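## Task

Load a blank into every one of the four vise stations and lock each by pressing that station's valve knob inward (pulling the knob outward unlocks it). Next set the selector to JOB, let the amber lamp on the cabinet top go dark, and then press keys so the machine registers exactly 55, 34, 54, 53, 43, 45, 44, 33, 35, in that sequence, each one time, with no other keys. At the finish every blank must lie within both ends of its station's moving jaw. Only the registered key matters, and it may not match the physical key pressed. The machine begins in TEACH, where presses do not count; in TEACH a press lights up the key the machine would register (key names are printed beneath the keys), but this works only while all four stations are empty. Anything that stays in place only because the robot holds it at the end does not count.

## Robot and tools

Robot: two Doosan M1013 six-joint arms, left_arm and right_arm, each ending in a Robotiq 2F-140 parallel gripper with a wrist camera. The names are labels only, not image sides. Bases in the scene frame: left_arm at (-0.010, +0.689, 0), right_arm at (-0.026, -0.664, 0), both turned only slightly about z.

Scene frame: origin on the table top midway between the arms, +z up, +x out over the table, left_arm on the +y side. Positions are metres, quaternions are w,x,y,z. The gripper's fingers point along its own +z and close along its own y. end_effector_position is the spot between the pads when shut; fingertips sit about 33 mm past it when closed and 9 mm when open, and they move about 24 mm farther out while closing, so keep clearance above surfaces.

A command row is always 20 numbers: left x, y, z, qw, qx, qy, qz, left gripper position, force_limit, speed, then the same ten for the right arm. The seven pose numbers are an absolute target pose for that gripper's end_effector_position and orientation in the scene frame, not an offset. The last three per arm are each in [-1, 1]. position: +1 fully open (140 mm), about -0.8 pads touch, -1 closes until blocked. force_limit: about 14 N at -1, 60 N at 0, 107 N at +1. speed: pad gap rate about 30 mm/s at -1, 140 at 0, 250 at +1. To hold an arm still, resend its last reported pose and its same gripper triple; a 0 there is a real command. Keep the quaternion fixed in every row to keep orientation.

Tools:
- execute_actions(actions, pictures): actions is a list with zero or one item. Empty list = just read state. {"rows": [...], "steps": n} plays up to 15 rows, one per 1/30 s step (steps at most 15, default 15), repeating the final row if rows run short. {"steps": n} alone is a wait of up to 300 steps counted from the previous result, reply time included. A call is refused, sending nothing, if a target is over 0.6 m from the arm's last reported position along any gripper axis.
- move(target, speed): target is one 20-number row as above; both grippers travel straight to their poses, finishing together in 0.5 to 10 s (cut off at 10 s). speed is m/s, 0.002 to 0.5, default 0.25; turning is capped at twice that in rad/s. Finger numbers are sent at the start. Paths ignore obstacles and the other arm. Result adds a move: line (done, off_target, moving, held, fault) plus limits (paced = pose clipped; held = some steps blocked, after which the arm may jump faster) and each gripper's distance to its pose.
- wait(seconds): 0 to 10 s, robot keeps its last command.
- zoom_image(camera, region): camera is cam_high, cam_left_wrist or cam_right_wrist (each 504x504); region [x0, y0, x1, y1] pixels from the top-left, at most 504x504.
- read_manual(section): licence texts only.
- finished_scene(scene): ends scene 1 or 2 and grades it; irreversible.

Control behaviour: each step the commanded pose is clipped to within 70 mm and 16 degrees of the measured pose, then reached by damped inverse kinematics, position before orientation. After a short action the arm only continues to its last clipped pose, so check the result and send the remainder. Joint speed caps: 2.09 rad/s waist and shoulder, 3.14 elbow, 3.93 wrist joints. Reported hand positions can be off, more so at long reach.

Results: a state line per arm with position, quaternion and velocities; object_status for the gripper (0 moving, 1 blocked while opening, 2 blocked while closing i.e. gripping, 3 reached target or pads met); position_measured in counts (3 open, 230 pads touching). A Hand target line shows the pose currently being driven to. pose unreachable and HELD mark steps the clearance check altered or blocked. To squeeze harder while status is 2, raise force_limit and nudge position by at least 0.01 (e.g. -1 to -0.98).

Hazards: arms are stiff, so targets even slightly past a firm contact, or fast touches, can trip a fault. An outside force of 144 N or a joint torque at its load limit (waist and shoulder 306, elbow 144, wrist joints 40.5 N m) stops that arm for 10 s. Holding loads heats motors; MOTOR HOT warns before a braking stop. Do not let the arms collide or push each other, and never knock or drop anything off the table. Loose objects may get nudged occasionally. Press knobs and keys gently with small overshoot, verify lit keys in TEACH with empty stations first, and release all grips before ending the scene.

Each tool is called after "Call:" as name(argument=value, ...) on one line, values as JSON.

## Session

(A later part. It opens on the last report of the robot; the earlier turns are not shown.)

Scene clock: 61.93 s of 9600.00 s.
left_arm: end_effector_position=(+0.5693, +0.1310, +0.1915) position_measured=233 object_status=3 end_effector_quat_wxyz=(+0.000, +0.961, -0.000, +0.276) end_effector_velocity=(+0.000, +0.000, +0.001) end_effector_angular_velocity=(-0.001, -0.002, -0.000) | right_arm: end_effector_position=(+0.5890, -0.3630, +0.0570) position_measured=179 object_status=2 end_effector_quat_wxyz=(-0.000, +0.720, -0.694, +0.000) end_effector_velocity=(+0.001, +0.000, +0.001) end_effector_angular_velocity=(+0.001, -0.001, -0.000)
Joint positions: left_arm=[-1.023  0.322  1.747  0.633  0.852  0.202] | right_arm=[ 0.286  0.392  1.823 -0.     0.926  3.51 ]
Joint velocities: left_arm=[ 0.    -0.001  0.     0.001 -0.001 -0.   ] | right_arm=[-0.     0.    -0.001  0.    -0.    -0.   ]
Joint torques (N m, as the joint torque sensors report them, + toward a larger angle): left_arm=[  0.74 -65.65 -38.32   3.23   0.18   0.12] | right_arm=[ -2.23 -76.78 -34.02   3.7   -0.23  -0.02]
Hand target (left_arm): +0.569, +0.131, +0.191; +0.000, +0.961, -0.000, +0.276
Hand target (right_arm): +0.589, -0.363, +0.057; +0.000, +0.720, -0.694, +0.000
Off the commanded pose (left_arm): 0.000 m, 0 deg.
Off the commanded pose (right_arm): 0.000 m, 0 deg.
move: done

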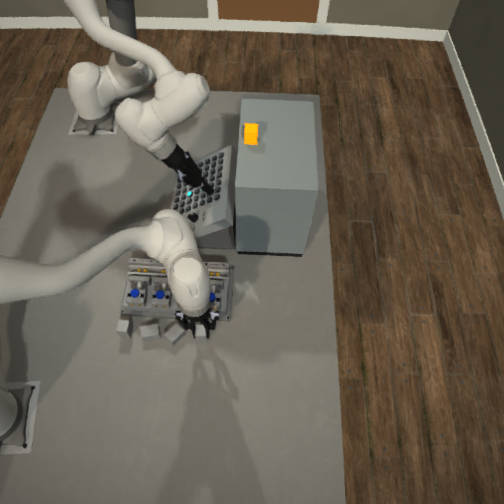

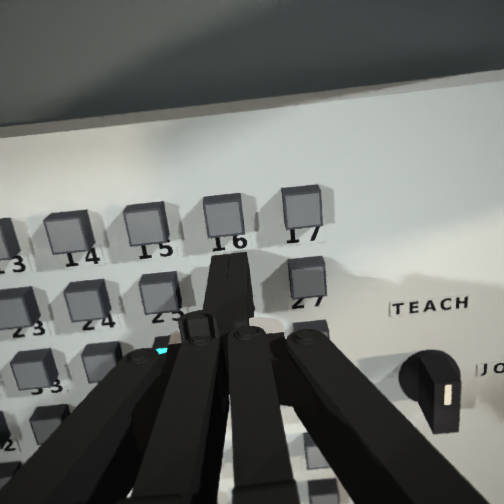

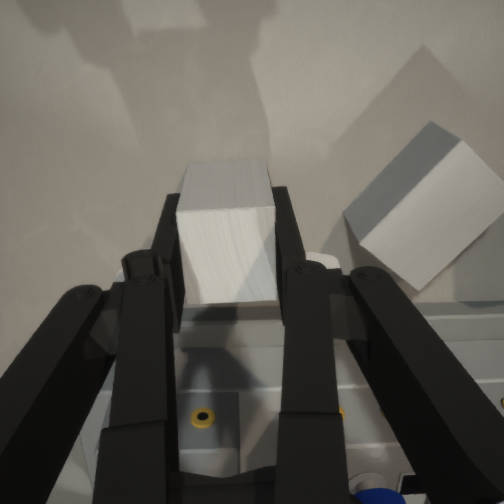

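Call:
execute_actions(actions=[{"rows":[[0.563,0.131,0.2015,0,0.961,0,0.276,-1,0,0,0.589,-0.363,0.057,0,0.72,-0.694,0,-1,0,-0.5]],"steps":8}], pictures=false)

Call:
move(target=[0.535,0.165,0.1823,0,0.961,0,0.276,-1,0,0,0.589,-0.363,0.19,0,0.7071,-0.7071,0,-1,0,-0.5], speed=0.2)

Call:
move(target=[0.5415,0.165,0.1719,0,0.961,0,0.276,-1,0,0,0.589,-0.363,0.19,0,0.7071,-0.7071,0,-1,0,-0.5], speed=0.015)

Call:
execute_actions(actions=[{"rows":[[0.535,0.165,0.1823,0,0.961,0,0.276,-1,0,0,0.589,-0.363,0.19,0,0.7071,-0.7071,0,-1,0,-0.5]],"steps":8}], pictures=false)

Call:
move(target=[0.563,0.199,0.2015,0,0.961,0,0.276,-1,0,0,0.589,-0.363,0.19,0,0.7071,-0.7071,0,-1,0,-0.5], speed=0.15)

Call:
move(target=[0.5696,0.199,0.191,0,0.961,0,0.276,-1,0,0,0.589,-0.363,0.19,0,0.7071,-0.7071,0,-1,0,-0.5], speed=0.015)

Call:
move(target=[0.5,0.25,0.28,0,0.961,0,0.276,-1,0,0,0.613,-0.16,0.19,0,0.7071,-0.7071,0,-1,0,-0.5])

Call:
move(target=[0.5,0.25,0.28,0,0.961,0,0.276,-1,0,0,0.613,-0.16,0.146,0,0.7071,-0.7071,0,-1,0,-0.5], speed=0.08)

Scene clock: 78.70 s of 9600.00 s.
left_arm: end_effector_position=(+0.5630, +0.1311, +0.2012) position_measured=233 object_status=3 end_effector_quat_wxyz=(-0.000, +0.961, +0.000, +0.276) end_effector_velocity=(-0.000, -0.001, +0.002) end_effector_angular_velocity=(+0.000, -0.000, -0.001) | right_arm: end_effector_position=(+0.5890, -0.3630, +0.0570) position_measured=179 object_status=2 end_effector_quat_wxyz=(-0.000, +0.720, -0.694, +0.000) end_effector_velocity=(+0.001, -0.001, +0.000) end_effector_angular_velocity=(+0.000, -0.000, -0.002)
Joint positions: left_arm=[-1.03   0.309  1.745  0.627  0.868  0.207] | right_arm=[0.286 0.392 1.823 0.    0.926 3.51 ]
Joint velocities: left_arm=[-0.001 -0.001 -0.002 -0.002  0.003  0.002] | right_arm=[-0.002 -0.    -0.    -0.    -0.     0.   ]
Joint torques (N m, as the joint torque sensors report them, + toward a larger angle): left_arm=[  0.15 -66.87 -40.6    3.76   0.03  -0.01] | right_arm=[ -1.21 -75.78 -34.53   3.91  -0.11   0.15]
Hand target (left_arm): +0.563, +0.131, +0.202; -0.000, +0.961, +0.000, +0.276
Hand target (right_arm): +0.589, -0.363, +0.057; +0.000, +0.720, -0.694, +0.000
Off the commanded pose (left_arm): 0.000 m, 0 deg.
Off the commanded pose (right_arm): 0.000 m, 0 deg.
Steps of this call (steps 1 to 90: nothing new was sent; then 13.50 s passed at rest; steps 91 to 98: all 8 steps of this action). Readings (end_effector_position | what the end effector reports):
91: left_arm (+0.5692, +0.1310, +0.1918) | right_arm (+0.5890, -0.3630, +0.0570) | left_arm position_measured=233 object_status=3 | right_arm position_measured=179 object_status=2
92: left_arm (+0.5671, +0.1315, +0.1943) | right_arm (+0.5890, -0.3630, +0.0570) | left_arm position_measured=233 object_status=3 | right_arm position_measured=179 object_status=2
94: left_arm (+0.5639, +0.1313, +0.2000) | right_arm (+0.5890, -0.3630, +0.0570) | left_arm position_measured=233 object_status=3 | right_arm position_measured=179 object_status=2
98: the state above

Scene clock: 79.97 s of 9600.00 s.
left_arm: end_effector_position=(+0.5350, +0.1650, +0.1823) position_measured=233 object_status=3 end_effector_quat_wxyz=(+0.000, +0.961, -0.000, +0.276) end_effector_velocity=(-0.000, +0.000, -0.001) end_effector_angular_velocity=(+0.001, +0.001, +0.000) | right_arm: end_effector_position=(+0.5889, -0.3631, +0.1900) position_measured=179 object_status=2 end_effector_quat_wxyz=(-0.000, -0.707, +0.707, -0.000) end_effector_velocity=(+0.001, -0.000, +0.001) end_effector_angular_velocity=(+0.000, -0.001, -0.001)
Joint positions: left_arm=[-1.039  0.261  1.849  0.657  0.827  0.154] | right_arm=[ 0.286  0.281  1.705 -0.     1.155  3.547]
Joint velocities: left_arm=[-0.     0.001  0.    -0.    -0.    -0.   ] | right_arm=[-0.001 -0.001 -0.002 -0.     0.001  0.   ]
Joint torques (N m, as the joint torque sensors report them, + toward a larger angle): left_arm=[  0.95 -61.63 -39.28   3.53   0.32   0.25] | right_arm=[ -0.59 -69.83 -39.53   4.34  -0.2    0.11]
Hand target (left_arm): +0.535, +0.165, +0.182; +0.000, +0.961, -0.000, +0.276
Hand target (right_arm): +0.589, -0.363, +0.190; +0.000, +0.707, -0.707, +0.000
Off the commanded pose (left_arm): 0.000 m, 0 deg.
Off the commanded pose (right_arm): 0.000 m, 0 deg.
move: done

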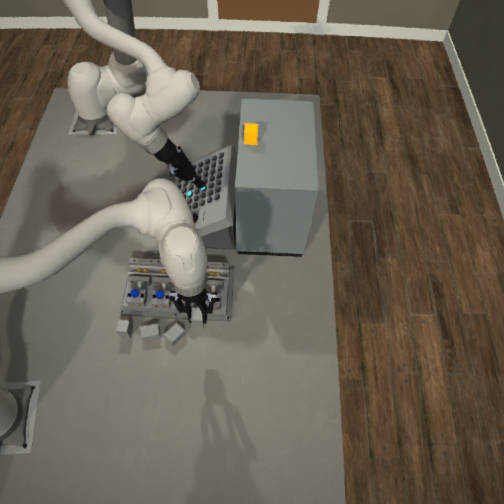

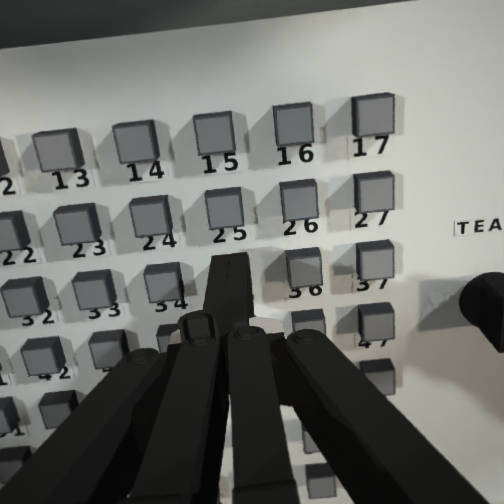

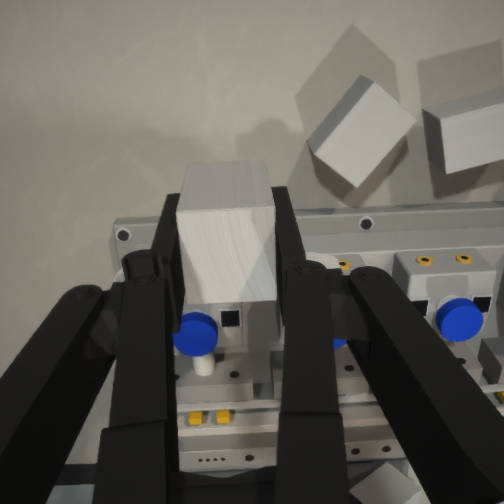

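Scene clock: 81.00 s of 9600.00 s.
left_arm: end_effector_position=(+0.5415, +0.1650, +0.1720) position_measured=233 object_status=3 end_effector_quat_wxyz=(+0.000, +0.961, -0.000, +0.276) end_effector_velocity=(+0.001, +0.001, +0.000) end_effector_angular_velocity=(-0.000, +0.000, +0.002) | right_arm: end_effector_position=(+0.5890, -0.3630, +0.1900) position_measured=179 object_status=2 end_effector_quat_wxyz=(+0.000, -0.707, +0.707, -0.000) end_effector_velocity=(+0.001, -0.000, +0.001) end_effector_angular_velocity=(+0.000, -0.001, +0.000)
Joint positions: left_arm=[-1.03   0.276  1.852  0.666  0.809  0.148] | right_arm=[ 0.286  0.282  1.705 -0.     1.155  3.547]
Joint velocities: left_arm=[ 0.001  0.    -0.    -0.     0.    -0.   ] | right_arm=[-0.001 -0.    -0.001 -0.    -0.    -0.001]
Joint torques (N m, as the joint torque sensors report them, + toward a larger angle): left_arm=[  1.94 -55.85 -35.74   3.11  -0.22   0.19] | right_arm=[ -1.61 -70.76 -39.14   4.34  -0.14   0.34]
Hand target (left_arm): +0.541, +0.165, +0.172; +0.000, +0.961, -0.000, +0.276
Hand target (right_arm): +0.589, -0.363, +0.190; -0.000, +0.707, -0.707, +0.000
Off the commanded pose (left_arm): 0.000 m, 0 deg.
Off the commanded pose (right_arm): 0.000 m, 0 deg.
move: done

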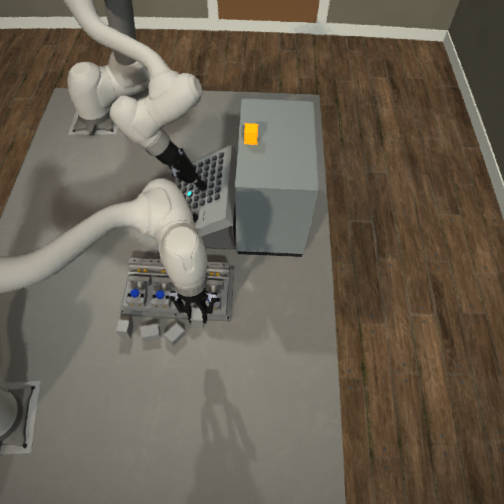

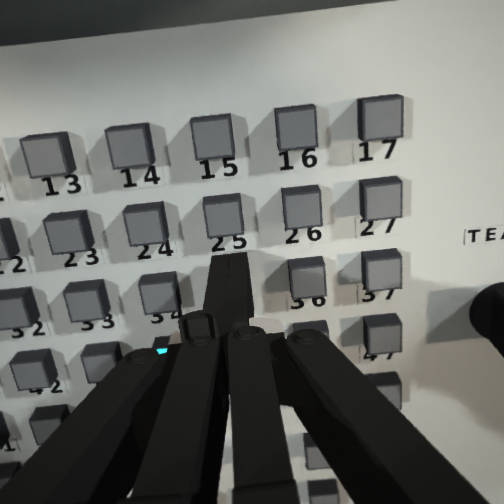

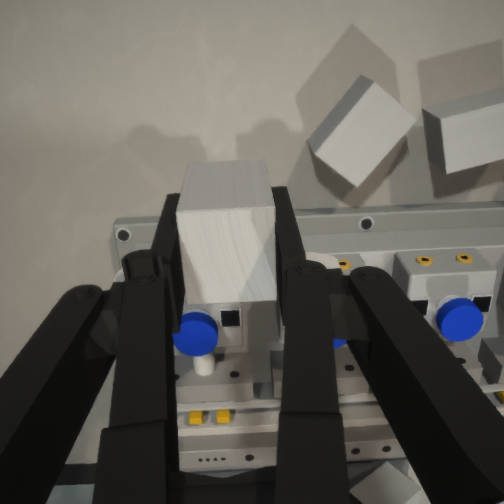

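Scene clock: 81.27 s of 9600.00 s.
left_arm: end_effector_position=(+0.5350, +0.1651, +0.1820) position_measured=233 object_status=3 end_effector_quat_wxyz=(-0.000, +0.961, +0.000, +0.276) end_effector_velocity=(-0.001, -0.001, +0.004) end_effector_angular_velocity=(-0.002, -0.002, -0.002) | right_arm: end_effector_position=(+0.5890, -0.3630, +0.1900) position_measured=179 object_status=2 end_effector_quat_wxyz=(-0.000, -0.707, +0.707, +0.000) end_effector_velocity=(-0.000, +0.000, -0.000) end_effector_angular_velocity=(+0.000, +0.000, +0.001)
Joint positions: left_arm=[-1.039  0.262  1.849  0.658  0.827  0.154] | right_arm=[ 0.286  0.282  1.705 -0.     1.155  3.547]
Joint velocities: left_arm=[-0.002 -0.004 -0.003 -0.002  0.004  0.003] | right_arm=[ 0.001 -0.     0.     0.    -0.     0.   ]
Joint torques (N m, as the joint torque sensors report them, + toward a larger angle): left_arm=[  2.33 -65.36 -40.36   3.54   0.22  -0.07] | right_arm=[ -1.63 -70.59 -39.4    4.29  -0.05   0.23]
Hand target (left_arm): +0.535, +0.165, +0.182; -0.000, +0.961, +0.000, +0.276
Hand target (right_arm): +0.589, -0.363, +0.190; -0.000, +0.707, -0.707, -0.000
Off the commanded pose (left_arm): 0.000 m, 0 deg.
Off the commanded pose (right_arm): 0.000 m, 0 deg.
Steps of this call (steps 1 to 8: all 8 steps of this action). Readings (end_effector_position | what the end effector reports):
1: left_arm (+0.5414, +0.1650, +0.1722) | right_arm (+0.5890, -0.3630, +0.1900) | left_arm position_measured=233 object_status=3 | right_arm position_measured=179 object_status=2
2: left_arm (+0.5394, +0.1655, +0.1746) | right_arm (+0.5890, -0.3630, +0.1900) | left_arm position_measured=233 object_status=3 | right_arm position_measured=179 object_status=2
4: left_arm (+0.5360, +0.1653, +0.1807) | right_arm (+0.5890, -0.3630, +0.1900) | left_arm position_measured=233 object_status=3 | right_arm position_measured=179 object_status=2
8: the state above

Scene clock: 82.27 s of 9600.00 s.
left_arm: end_effector_position=(+0.5630, +0.1990, +0.2014) position_measured=233 object_status=3 end_effector_quat_wxyz=(-0.000, +0.961, -0.000, +0.276) end_effector_velocity=(+0.001, -0.000, +0.002) end_effector_angular_velocity=(-0.001, -0.002, -0.001) | right_arm: end_effector_position=(+0.5890, -0.3630, +0.1900) position_measured=179 object_status=2 end_effector_quat_wxyz=(+0.000, -0.707, +0.707, -0.000) end_effector_velocity=(-0.000, +0.000, -0.000) end_effector_angular_velocity=(+0.000, +0.000, +0.000)
Joint positions: left_arm=[-0.972  0.23   1.85   0.631  0.817  0.241] | right_arm=[ 0.286  0.282  1.705 -0.     1.155  3.547]
Joint velocities: left_arm=[ 0.001 -0.001 -0.002  0.001 -0.     0.001] | right_arm=[ 0.  0. -0.  0. -0.  0.]
Joint torques (N m, as the joint torque sensors report them, + toward a larger angle): left_arm=[ -0.35 -59.48 -40.58   3.48   0.23   0.32] | right_arm=[ -1.44 -70.52 -38.75   4.35  -0.15   0.25]
Hand target (left_arm): +0.563, +0.199, +0.202; -0.000, +0.961, +0.000, +0.276
Hand target (right_arm): +0.589, -0.363, +0.190; -0.000, +0.707, -0.707, +0.000
Off the commanded pose (left_arm): 0.000 m, 0 deg.
Off the commanded pose (right_arm): 0.000 m, 0 deg.
move: done

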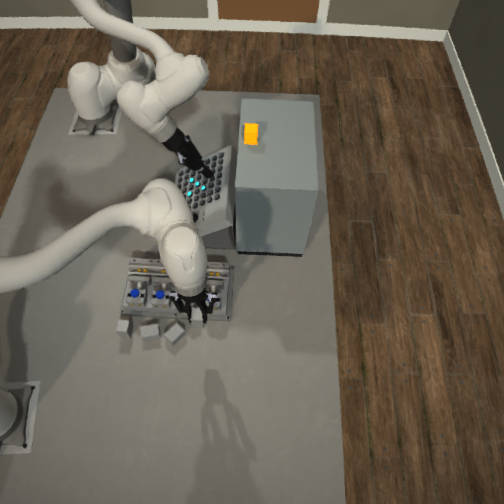

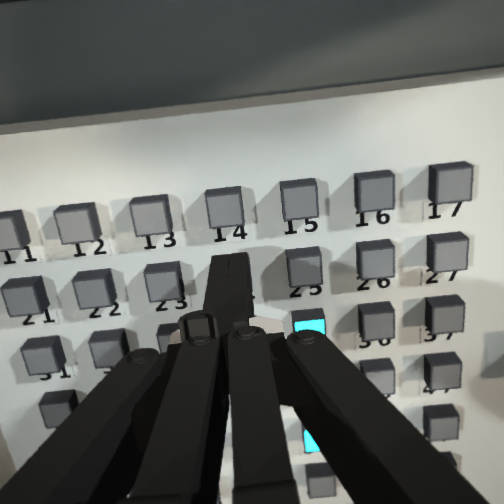

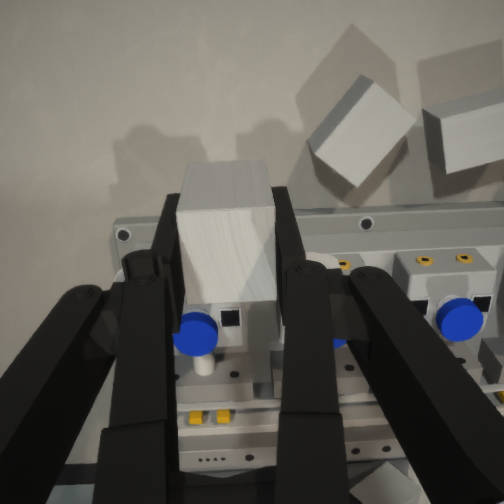

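Scene clock: 83.30 s of 9600.00 s.
left_arm: end_effector_position=(+0.5696, +0.1990, +0.1910) position_measured=233 object_status=3 end_effector_quat_wxyz=(+0.000, +0.961, -0.000, +0.276) end_effector_velocity=(+0.000, +0.001, +0.000) end_effector_angular_velocity=(+0.001, -0.001, -0.000) | right_arm: end_effector_position=(+0.5890, -0.3630, +0.1900) position_measured=179 object_status=2 end_effector_quat_wxyz=(+0.000, -0.707, +0.707, +0.000) end_effector_velocity=(+0.000, -0.000, +0.000) end_effector_angular_velocity=(+0.000, -0.000, -0.000)
Joint positions: left_arm=[-0.964  0.245  1.853  0.64   0.798  0.235] | right_arm=[0.286 0.282 1.705 0.    1.155 3.547]
Joint velocities: left_arm=[ 0.    -0.     0.001  0.002  0.    -0.   ] | right_arm=[-0. -0. -0.  0.  0. -0.]
Joint torques (N m, as the joint torque sensors report them, + toward a larger angle): left_arm=[  1.3  -55.87 -37.2    3.28  -0.03   0.1 ] | right_arm=[ -2.15 -69.76 -39.54   4.3    0.05   0.4 ]
Hand target (left_arm): +0.570, +0.199, +0.191; +0.000, +0.961, -0.000, +0.276
Hand target (right_arm): +0.589, -0.363, +0.190; +0.000, +0.707, -0.707, -0.000
Off the commanded pose (left_arm): 0.000 m, 0 deg.
Off the commanded pose (right_arm): 0.000 m, 0 deg.
move: done

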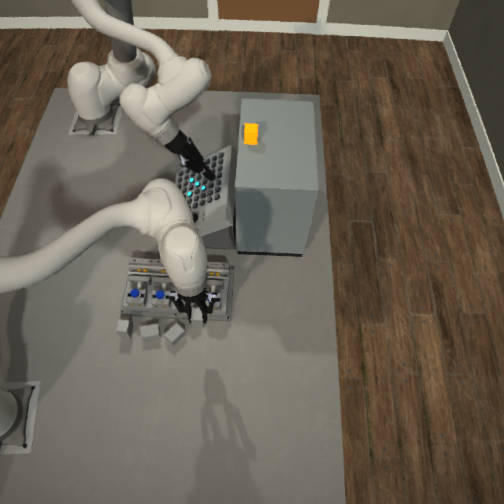

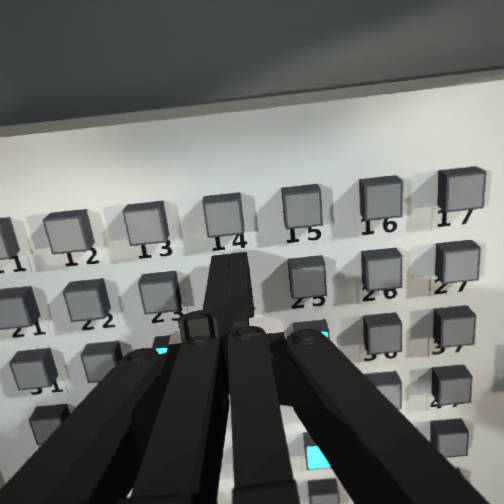

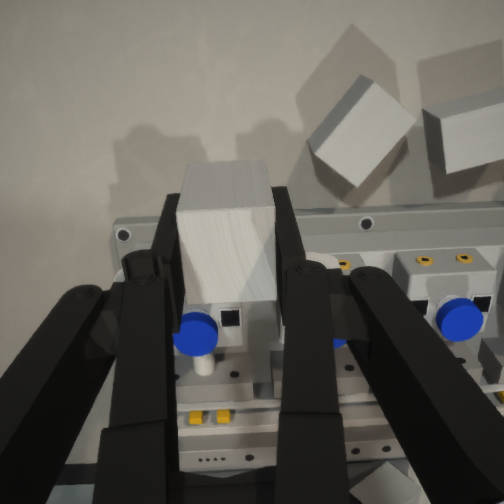

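Scene clock: 84.53 s of 9600.00 s.
left_arm: end_effector_position=(+0.5001, +0.2501, +0.2801) position_measured=233 object_status=3 end_effector_quat_wxyz=(-0.000, +0.961, +0.000, +0.276) end_effector_velocity=(-0.001, -0.002, +0.000) end_effector_angular_velocity=(+0.000, -0.001, -0.004) | right_arm: end_effector_position=(+0.6134, -0.1601, +0.1901) position_measured=179 object_status=2 end_effector_quat_wxyz=(+0.000, -0.707, +0.707, -0.000) end_effector_velocity=(-0.001, +0.001, +0.000) end_effector_angular_velocity=(-0.000, -0.000, +0.003)
Joint positions: left_arm=[-1.011  0.052  1.904  0.579  0.939  0.297] | right_arm=[ 0.506  0.476  1.424 -0.     1.241  3.767]
Joint velocities: left_arm=[-0.003  0.    -0.     0.001 -0.     0.   ] | right_arm=[ 0.002  0.    -0.001 -0.     0.001 -0.   ]
Joint torques (N m, as the joint torque sensors report them, + toward a larger angle): left_arm=[  0.71 -41.77 -41.85   4.02   0.14   0.31] | right_arm=[ -1.92 -89.8  -40.25   4.55  -0.15   0.24]
Hand target (left_arm): +0.500, +0.250, +0.280; -0.000, +0.961, +0.000, +0.276
Hand target (right_arm): +0.613, -0.160, +0.190; -0.000, +0.707, -0.707, +0.000
Off the commanded pose (left_arm): 0.000 m, 0 deg.
Off the commanded pose (right_arm): 0.000 m, 0 deg.
move: done

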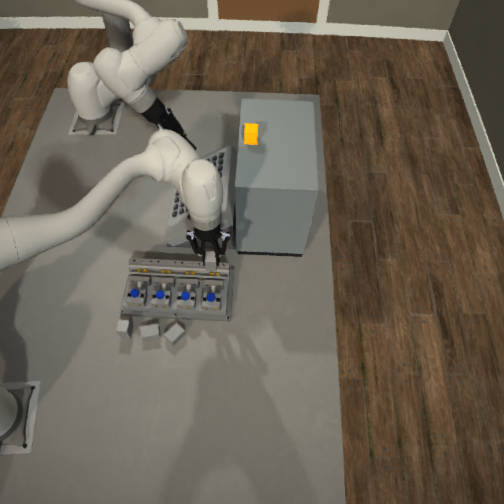

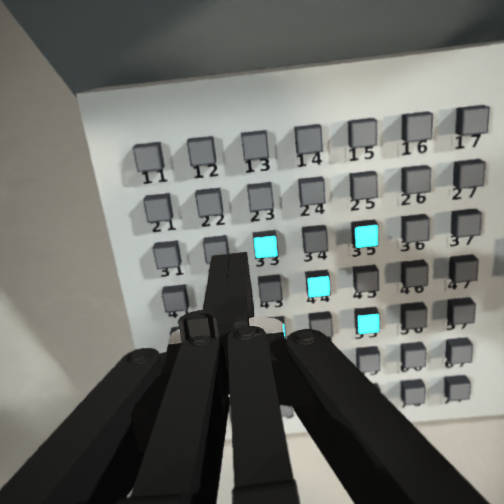

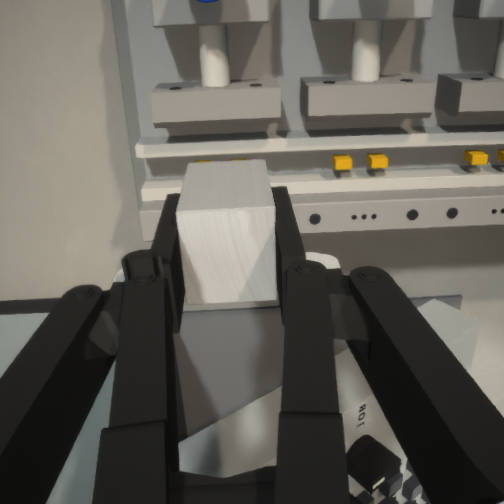

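Scene clock: 85.40 s of 9600.00 s.
left_arm: end_effector_position=(+0.5000, +0.2500, +0.2800) position_measured=233 object_status=3 end_effector_quat_wxyz=(+0.000, +0.961, +0.000, +0.276) end_effector_velocity=(-0.000, +0.001, -0.001) end_effector_angular_velocity=(+0.001, +0.002, +0.002) | right_arm: end_effector_position=(+0.6130, -0.1600, +0.1460) position_measured=179 object_status=2 end_effector_quat_wxyz=(+0.000, -0.707, +0.707, +0.000) end_effector_velocity=(+0.000, -0.001, -0.001) end_effector_angular_velocity=(-0.001, +0.001, -0.001)
Joint positions: left_arm=[-1.011  0.052  1.904  0.579  0.939  0.297] | right_arm=[0.507 0.502 1.469 0.    1.171 3.767]
Joint velocities: left_arm=[ 0.002  0.     0.002 -0.002 -0.     0.   ] | right_arm=[-0.001  0.001  0.001 -0.    -0.001 -0.   ]
Joint torques (N m, as the joint torque sensors report them, + toward a larger angle): left_arm=[  0.32 -43.64 -41.8    3.99   0.19   0.21] | right_arm=[ -1.59 -92.48 -39.88   4.37  -0.18   0.2 ]
Hand target (left_arm): +0.500, +0.250, +0.280; +0.000, +0.961, -0.000, +0.276
Hand target (right_arm): +0.613, -0.160, +0.146; -0.000, +0.707, -0.707, -0.000
Off the commanded pose (left_arm): 0.000 m, 0 deg.
Off the commanded pose (right_arm): 0.000 m, 0 deg.
move: done

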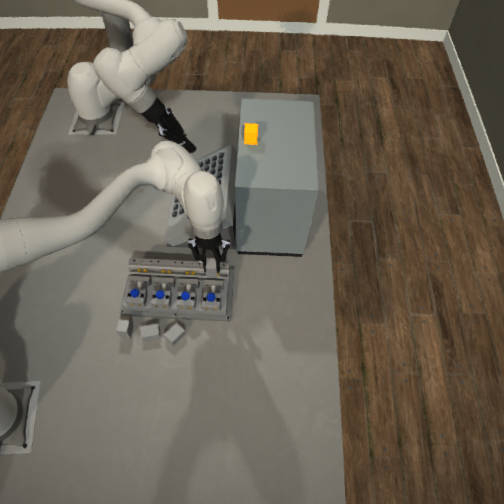

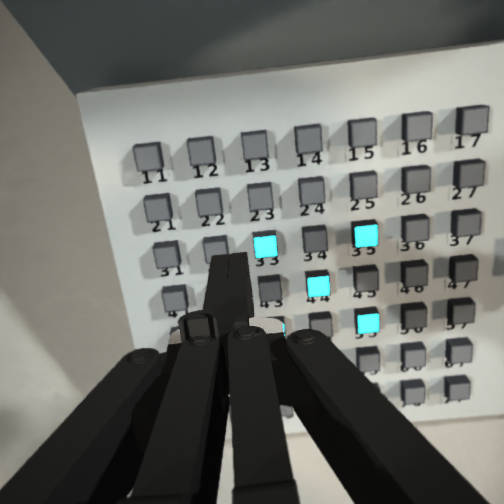

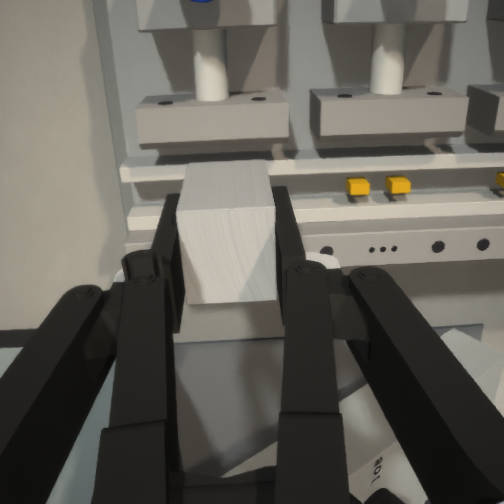

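Call:
move(target=[0.5,0.25,0.28,0,0.961,0,0.276,-1,0,0,0.62,-0.163,0.144,0,0.7071,-0.7071,0,-1,0,-0.5], speed=0.03)

Call:
move(target=[0.5,0.25,0.28,0,0.961,0,0.276,-1,0,0,0.62,-0.163,0.126,0,0.7071,-0.7071,0,-1,0,-0.5], speed=0.02)

Call:
move(target=[0.5,0.25,0.28,0,0.961,0,0.276,-1,0,0,0.62,-0.163,0.126,0,0.7071,-0.7071,0,-0.2,0,-0.5])

Call:
move(target=[0.5,0.25,0.28,0,0.961,0,0.276,-1,0,0,0.62,-0.163,0.18,0,0.7071,-0.7071,0,-0.2,0,-0.5], speed=0.15)

Call:
move(target=[0.5,0.25,0.28,0,0.961,0,0.276,-1,0,0,0.62,-0.2615,0.163,0,0.7071,-0.7071,0,-1,0,0])

Call:
move(target=[0.5,0.25,0.28,0,0.961,0,0.276,-1,0,0,0.62,-0.2615,0.1345,0,0.7071,-0.7071,0,-1,0,0], speed=0.025)

Scene clock: 98.27 s of 9600.00 s.
left_arm: end_effector_position=(+0.5000, +0.2500, +0.2800) position_measured=233 object_status=3 end_effector_quat_wxyz=(+0.000, +0.961, +0.000, +0.276) end_effector_velocity=(-0.000, -0.001, -0.000) end_effector_angular_velocity=(+0.000, +0.000, -0.001) | right_arm: end_effector_position=(+0.6200, -0.1630, +0.1440) position_measured=179 object_status=2 end_effector_quat_wxyz=(+0.000, -0.707, +0.707, +0.000) end_effector_velocity=(+0.001, -0.000, +0.000) end_effector_angular_velocity=(+0.000, -0.000, +0.000)
Joint positions: left_arm=[-1.011  0.052  1.904  0.579  0.939  0.297] | right_arm=[0.499 0.508 1.462 0.    1.171 3.76 ]
Joint velocities: left_arm=[-0.001  0.001  0.    -0.    -0.001  0.   ] | right_arm=[-0.001  0.001 -0.001 -0.     0.    -0.001]
Joint torques (N m, as the joint torque sensors report them, + toward a larger angle): left_arm=[  0.08 -43.75 -41.92   4.08   0.22   0.09] | right_arm=[ -1.24 -93.67 -39.56   4.33  -0.17   0.13]
Hand target (left_arm): +0.500, +0.250, +0.280; +0.000, +0.961, -0.000, +0.276
Hand target (right_arm): +0.620, -0.163, +0.144; +0.000, +0.707, -0.707, -0.000
Off the commanded pose (left_arm): 0.000 m, 0 deg.
Off the commanded pose (right_arm): 0.000 m, 0 deg.
After step 90, 9.17 s passed at rest.
move: done

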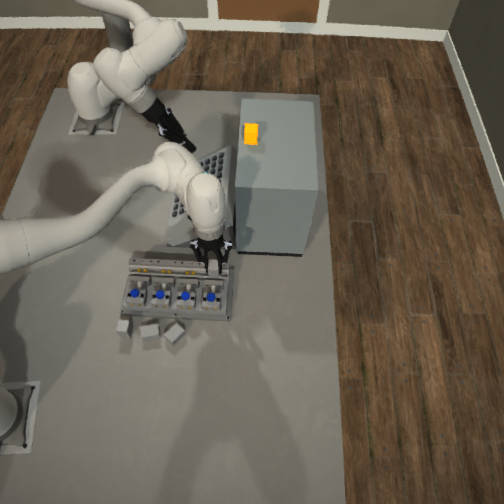

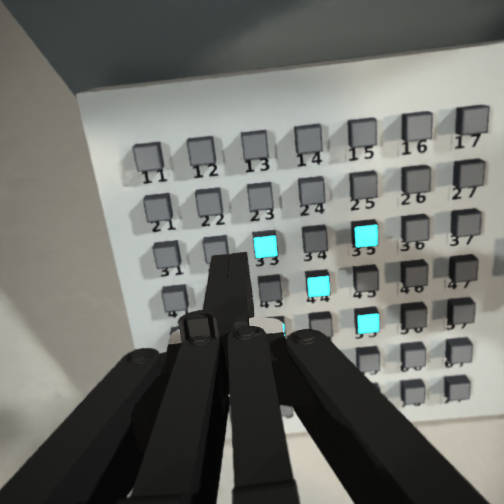

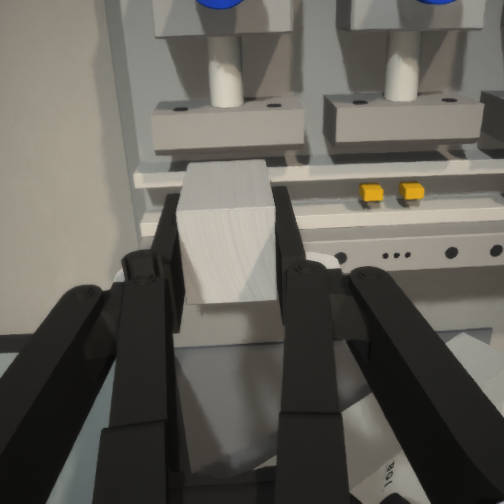

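Scene clock: 99.40 s of 9600.00 s.
left_arm: end_effector_position=(+0.5000, +0.2500, +0.2800) position_measured=233 object_status=3 end_effector_quat_wxyz=(+0.000, +0.961, +0.000, +0.276) end_effector_velocity=(-0.001, -0.000, +0.001) end_effector_angular_velocity=(-0.000, -0.000, -0.001) | right_arm: end_effector_position=(+0.6200, -0.1630, +0.1260) position_measured=179 object_status=2 end_effector_quat_wxyz=(+0.000, -0.707, +0.707, +0.000) end_effector_velocity=(-0.001, +0.001, -0.000) end_effector_angular_velocity=(+0.000, -0.000, +0.002)
Joint positions: left_arm=[-1.011  0.052  1.904  0.579  0.939  0.297] | right_arm=[0.499 0.52  1.479 0.    1.143 3.759]
Joint velocities: left_arm=[-0.001 -0.001  0.     0.     0.001 -0.   ] | right_arm=[ 0.002 -0.     0.     0.    -0.001 -0.   ]
Joint torques (N m, as the joint torque sensors report them, + toward a larger angle): left_arm=[  0.22 -44.11 -42.07   3.93   0.06   0.2 ] | right_arm=[ -1.76 -92.94 -39.46   4.27  -0.15  -0.04]
Hand target (left_arm): +0.500, +0.250, +0.280; +0.000, +0.961, -0.000, +0.276
Hand target (right_arm): +0.620, -0.163, +0.126; -0.000, +0.707, -0.707, -0.000
Off the commanded pose (left_arm): 0.000 m, 0 deg.
Off the commanded pose (right_arm): 0.000 m, 0 deg.
move: done

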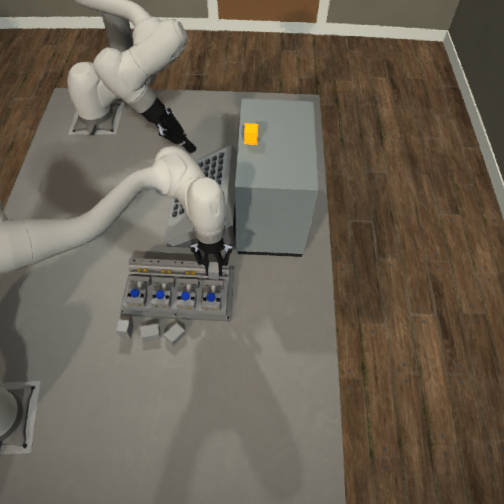

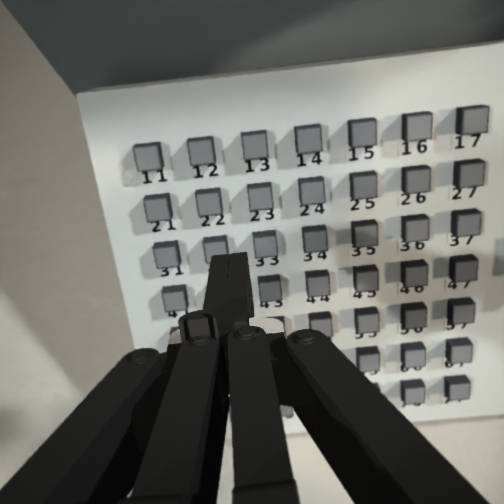

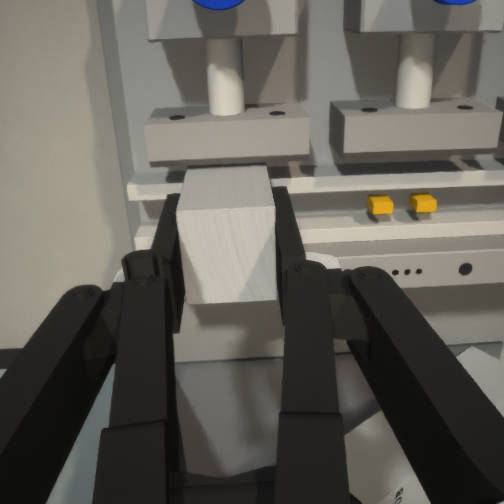

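Scene clock: 100.10 s of 9600.00 s.
left_arm: end_effector_position=(+0.5000, +0.2500, +0.2800) position_measured=233 object_status=3 end_effector_quat_wxyz=(+0.000, +0.961, +0.000, +0.276) end_effector_velocity=(+0.000, -0.001, +0.001) end_effector_angular_velocity=(-0.001, -0.001, -0.001) | right_arm: end_effector_position=(+0.6200, -0.1630, +0.1260) position_measured=154 object_status=3 end_effector_quat_wxyz=(-0.000, -0.707, +0.707, +0.000) end_effector_velocity=(+0.001, -0.000, +0.001) end_effector_angular_velocity=(+0.001, -0.001, -0.001)
Joint positions: left_arm=[-1.011  0.052  1.904  0.579  0.939  0.297] | right_arm=[0.499 0.52  1.479 0.    1.143 3.759]
Joint velocities: left_arm=[-0.001  0.    -0.002  0.     0.     0.   ] | right_arm=[-0.001 -0.    -0.001  0.     0.     0.   ]
Joint torques (N m, as the joint torque sensors report them, + toward a larger angle): left_arm=[  1.55 -43.53 -42.17   4.03   0.2    0.29] | right_arm=[ -2.27 -92.23 -38.     4.43  -0.16   0.1 ]
Hand target (left_arm): +0.500, +0.250, +0.280; +0.000, +0.961, -0.000, +0.276
Hand target (right_arm): +0.620, -0.163, +0.126; +0.000, +0.707, -0.707, -0.000
Off the commanded pose (left_arm): 0.000 m, 0 deg.
Off the commanded pose (right_arm): 0.000 m, 0 deg.
move: done

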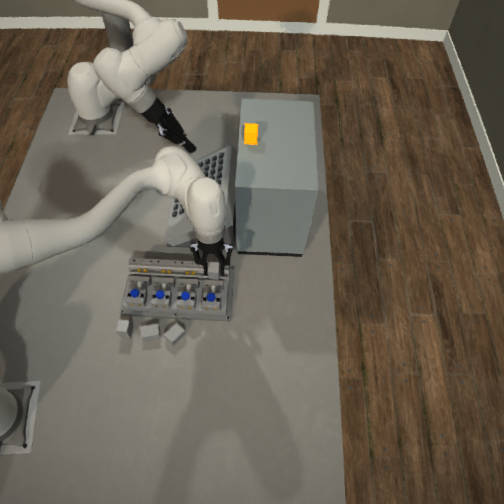

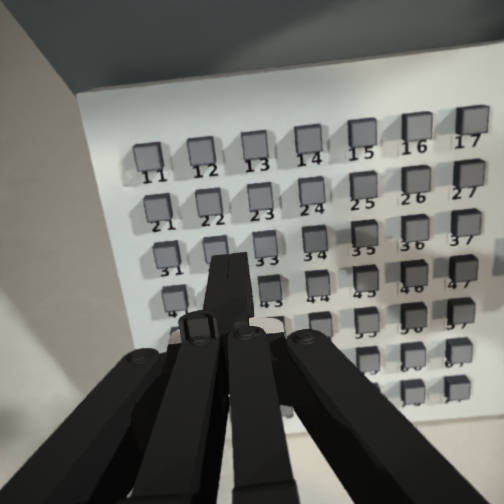

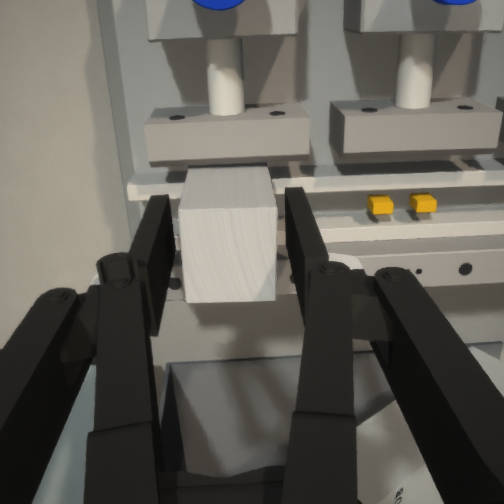

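Scene clock: 100.87 s of 9600.00 s.
left_arm: end_effector_position=(+0.5000, +0.2500, +0.2800) position_measured=233 object_status=3 end_effector_quat_wxyz=(+0.000, +0.961, +0.000, +0.276) end_effector_velocity=(-0.001, -0.000, -0.001) end_effector_angular_velocity=(+0.000, +0.001, -0.002) | right_arm: end_effector_position=(+0.6200, -0.1631, +0.1800) position_measured=154 object_status=3 end_effector_quat_wxyz=(-0.000, -0.707, +0.707, -0.000) end_effector_velocity=(+0.000, +0.000, +0.001) end_effector_angular_velocity=(+0.000, -0.000, -0.000)
Joint positions: left_arm=[-1.011  0.052  1.904  0.579  0.939  0.297] | right_arm=[ 0.499  0.487  1.427 -0.     1.228  3.759]
Joint velocities: left_arm=[-0.002 -0.     0.002 -0.    -0.001  0.   ] | right_arm=[-0.    -0.    -0.001  0.     0.001  0.   ]
Joint torques (N m, as the joint torque sensors report them, + toward a larger angle): left_arm=[ -0.11 -43.62 -41.85   3.98   0.14   0.21] | right_arm=[ -3.1  -88.82 -39.01   4.63  -0.2    0.19]
Hand target (left_arm): +0.500, +0.250, +0.280; +0.000, +0.961, -0.000, +0.276
Hand target (right_arm): +0.620, -0.163, +0.180; +0.000, +0.707, -0.707, +0.000
Off the commanded pose (left_arm): 0.000 m, 0 deg.
Off the commanded pose (right_arm): 0.000 m, 0 deg.
move: done

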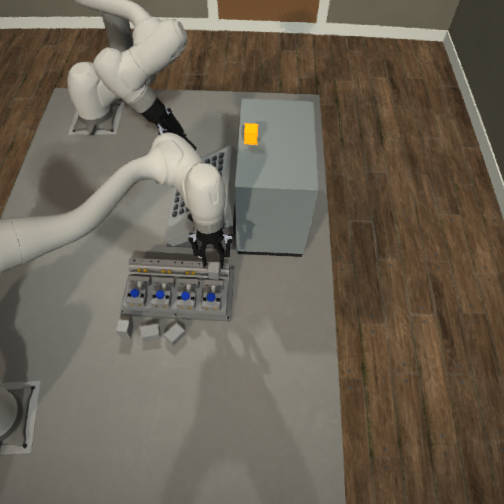

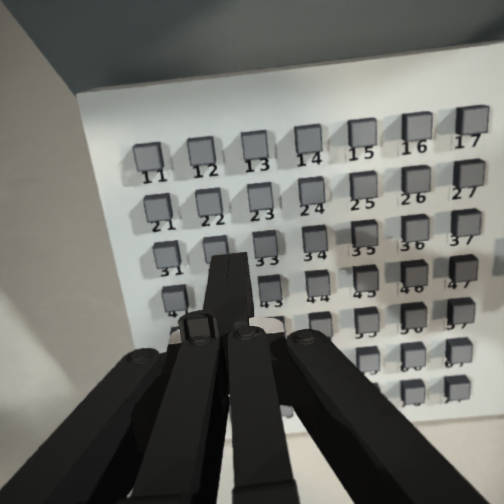

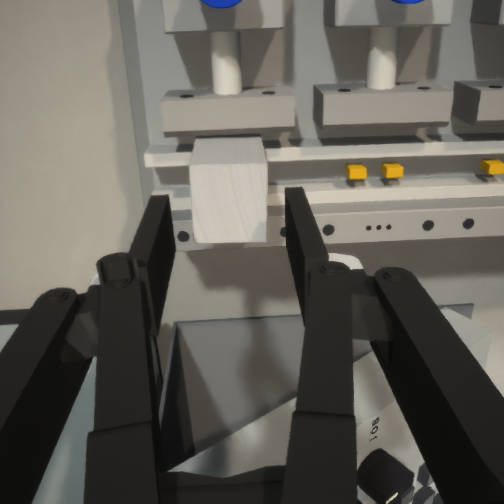

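Scene clock: 101.67 s of 9600.00 s.
left_arm: end_effector_position=(+0.5000, +0.2500, +0.2800) position_measured=233 object_status=3 end_effector_quat_wxyz=(+0.000, +0.961, +0.000, +0.276) end_effector_velocity=(+0.000, +0.001, -0.000) end_effector_angular_velocity=(-0.001, +0.000, +0.001) | right_arm: end_effector_position=(+0.6198, -0.2614, +0.1630) position_measured=233 object_status=3 end_effector_quat_wxyz=(-0.000, -0.707, +0.707, +0.000) end_effector_velocity=(+0.001, -0.001, -0.000) end_effector_angular_velocity=(-0.000, +0.000, -0.001)
Joint positions: left_arm=[-1.011  0.052  1.904  0.579  0.939  0.297] | right_arm=[0.393 0.412 1.573 0.    1.157 3.654]
Joint velocities: left_arm=[ 0.001 -0.001  0.001 -0.001 -0.     0.   ] | right_arm=[-0.002 -0.     0.001 -0.    -0.    -0.001]
Joint torques (N m, as the joint torque sensors report them, + toward a larger angle): left_arm=[  0.77 -44.09 -41.93   3.97   0.15   0.15] | right_arm=[ -0.68 -82.2  -39.21   4.45   0.02   0.23]
Hand target (left_arm): +0.500, +0.250, +0.280; +0.000, +0.961, -0.000, +0.276
Hand target (right_arm): +0.620, -0.261, +0.163; +0.000, +0.707, -0.707, -0.000
Off the commanded pose (left_arm): 0.000 m, 0 deg.
Off the commanded pose (right_arm): 0.000 m, 0 deg.
move: done

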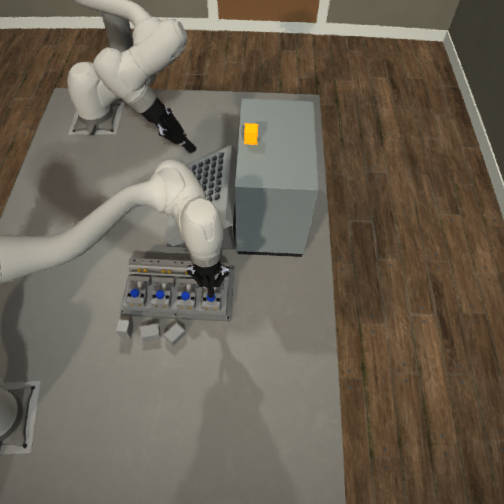

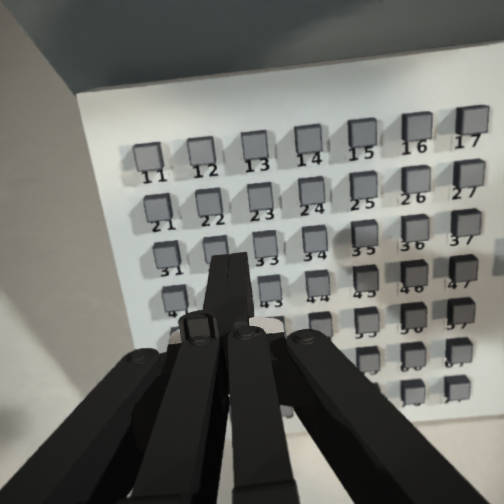

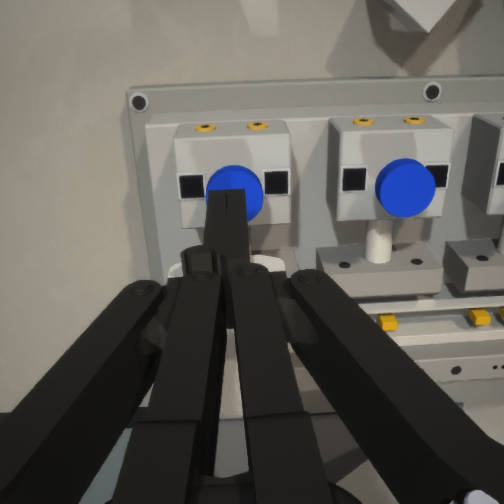

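Scene clock: 103.03 s of 9600.00 s.
left_arm: end_effector_position=(+0.5000, +0.2500, +0.2800) position_measured=233 object_status=3 end_effector_quat_wxyz=(+0.000, +0.961, +0.000, +0.276) end_effector_velocity=(+0.000, +0.000, -0.000) end_effector_angular_velocity=(+0.001, -0.000, -0.000) | right_arm: end_effector_position=(+0.6200, -0.2615, +0.1345) position_measured=233 object_status=3 end_effector_quat_wxyz=(-0.000, -0.707, +0.707, +0.000) end_effector_velocity=(-0.000, +0.000, -0.001) end_effector_angular_velocity=(-0.000, +0.001, +0.000)
Joint positions: left_arm=[-1.011  0.052  1.904  0.579  0.939  0.297] | right_arm=[0.393 0.432 1.599 0.    1.11  3.654]
Joint velocities: left_arm=[-0.     0.    -0.     0.001  0.001 -0.   ] | right_arm=[ 0.     0.     0.001  0.    -0.001 -0.   ]
Joint torques (N m, as the joint torque sensors report them, + toward a larger angle): left_arm=[  0.56 -43.83 -41.97   4.09   0.21   0.18] | right_arm=[ -3.14 -76.6  -34.79   3.82  -0.72   0.06]
Hand target (left_arm): +0.500, +0.250, +0.280; +0.000, +0.961, -0.000, +0.276
Hand target (right_arm): +0.620, -0.261, +0.134; -0.000, +0.707, -0.707, -0.000
Off the commanded pose (left_arm): 0.000 m, 0 deg.
Off the commanded pose (right_arm): 0.000 m, 0 deg.
move: done

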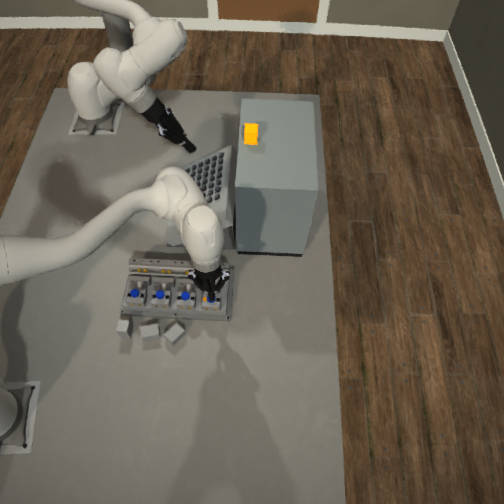

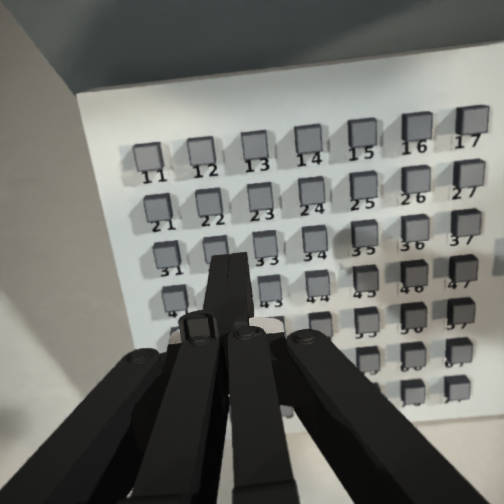

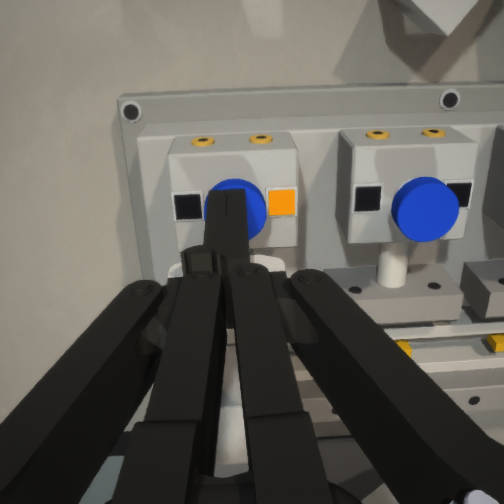

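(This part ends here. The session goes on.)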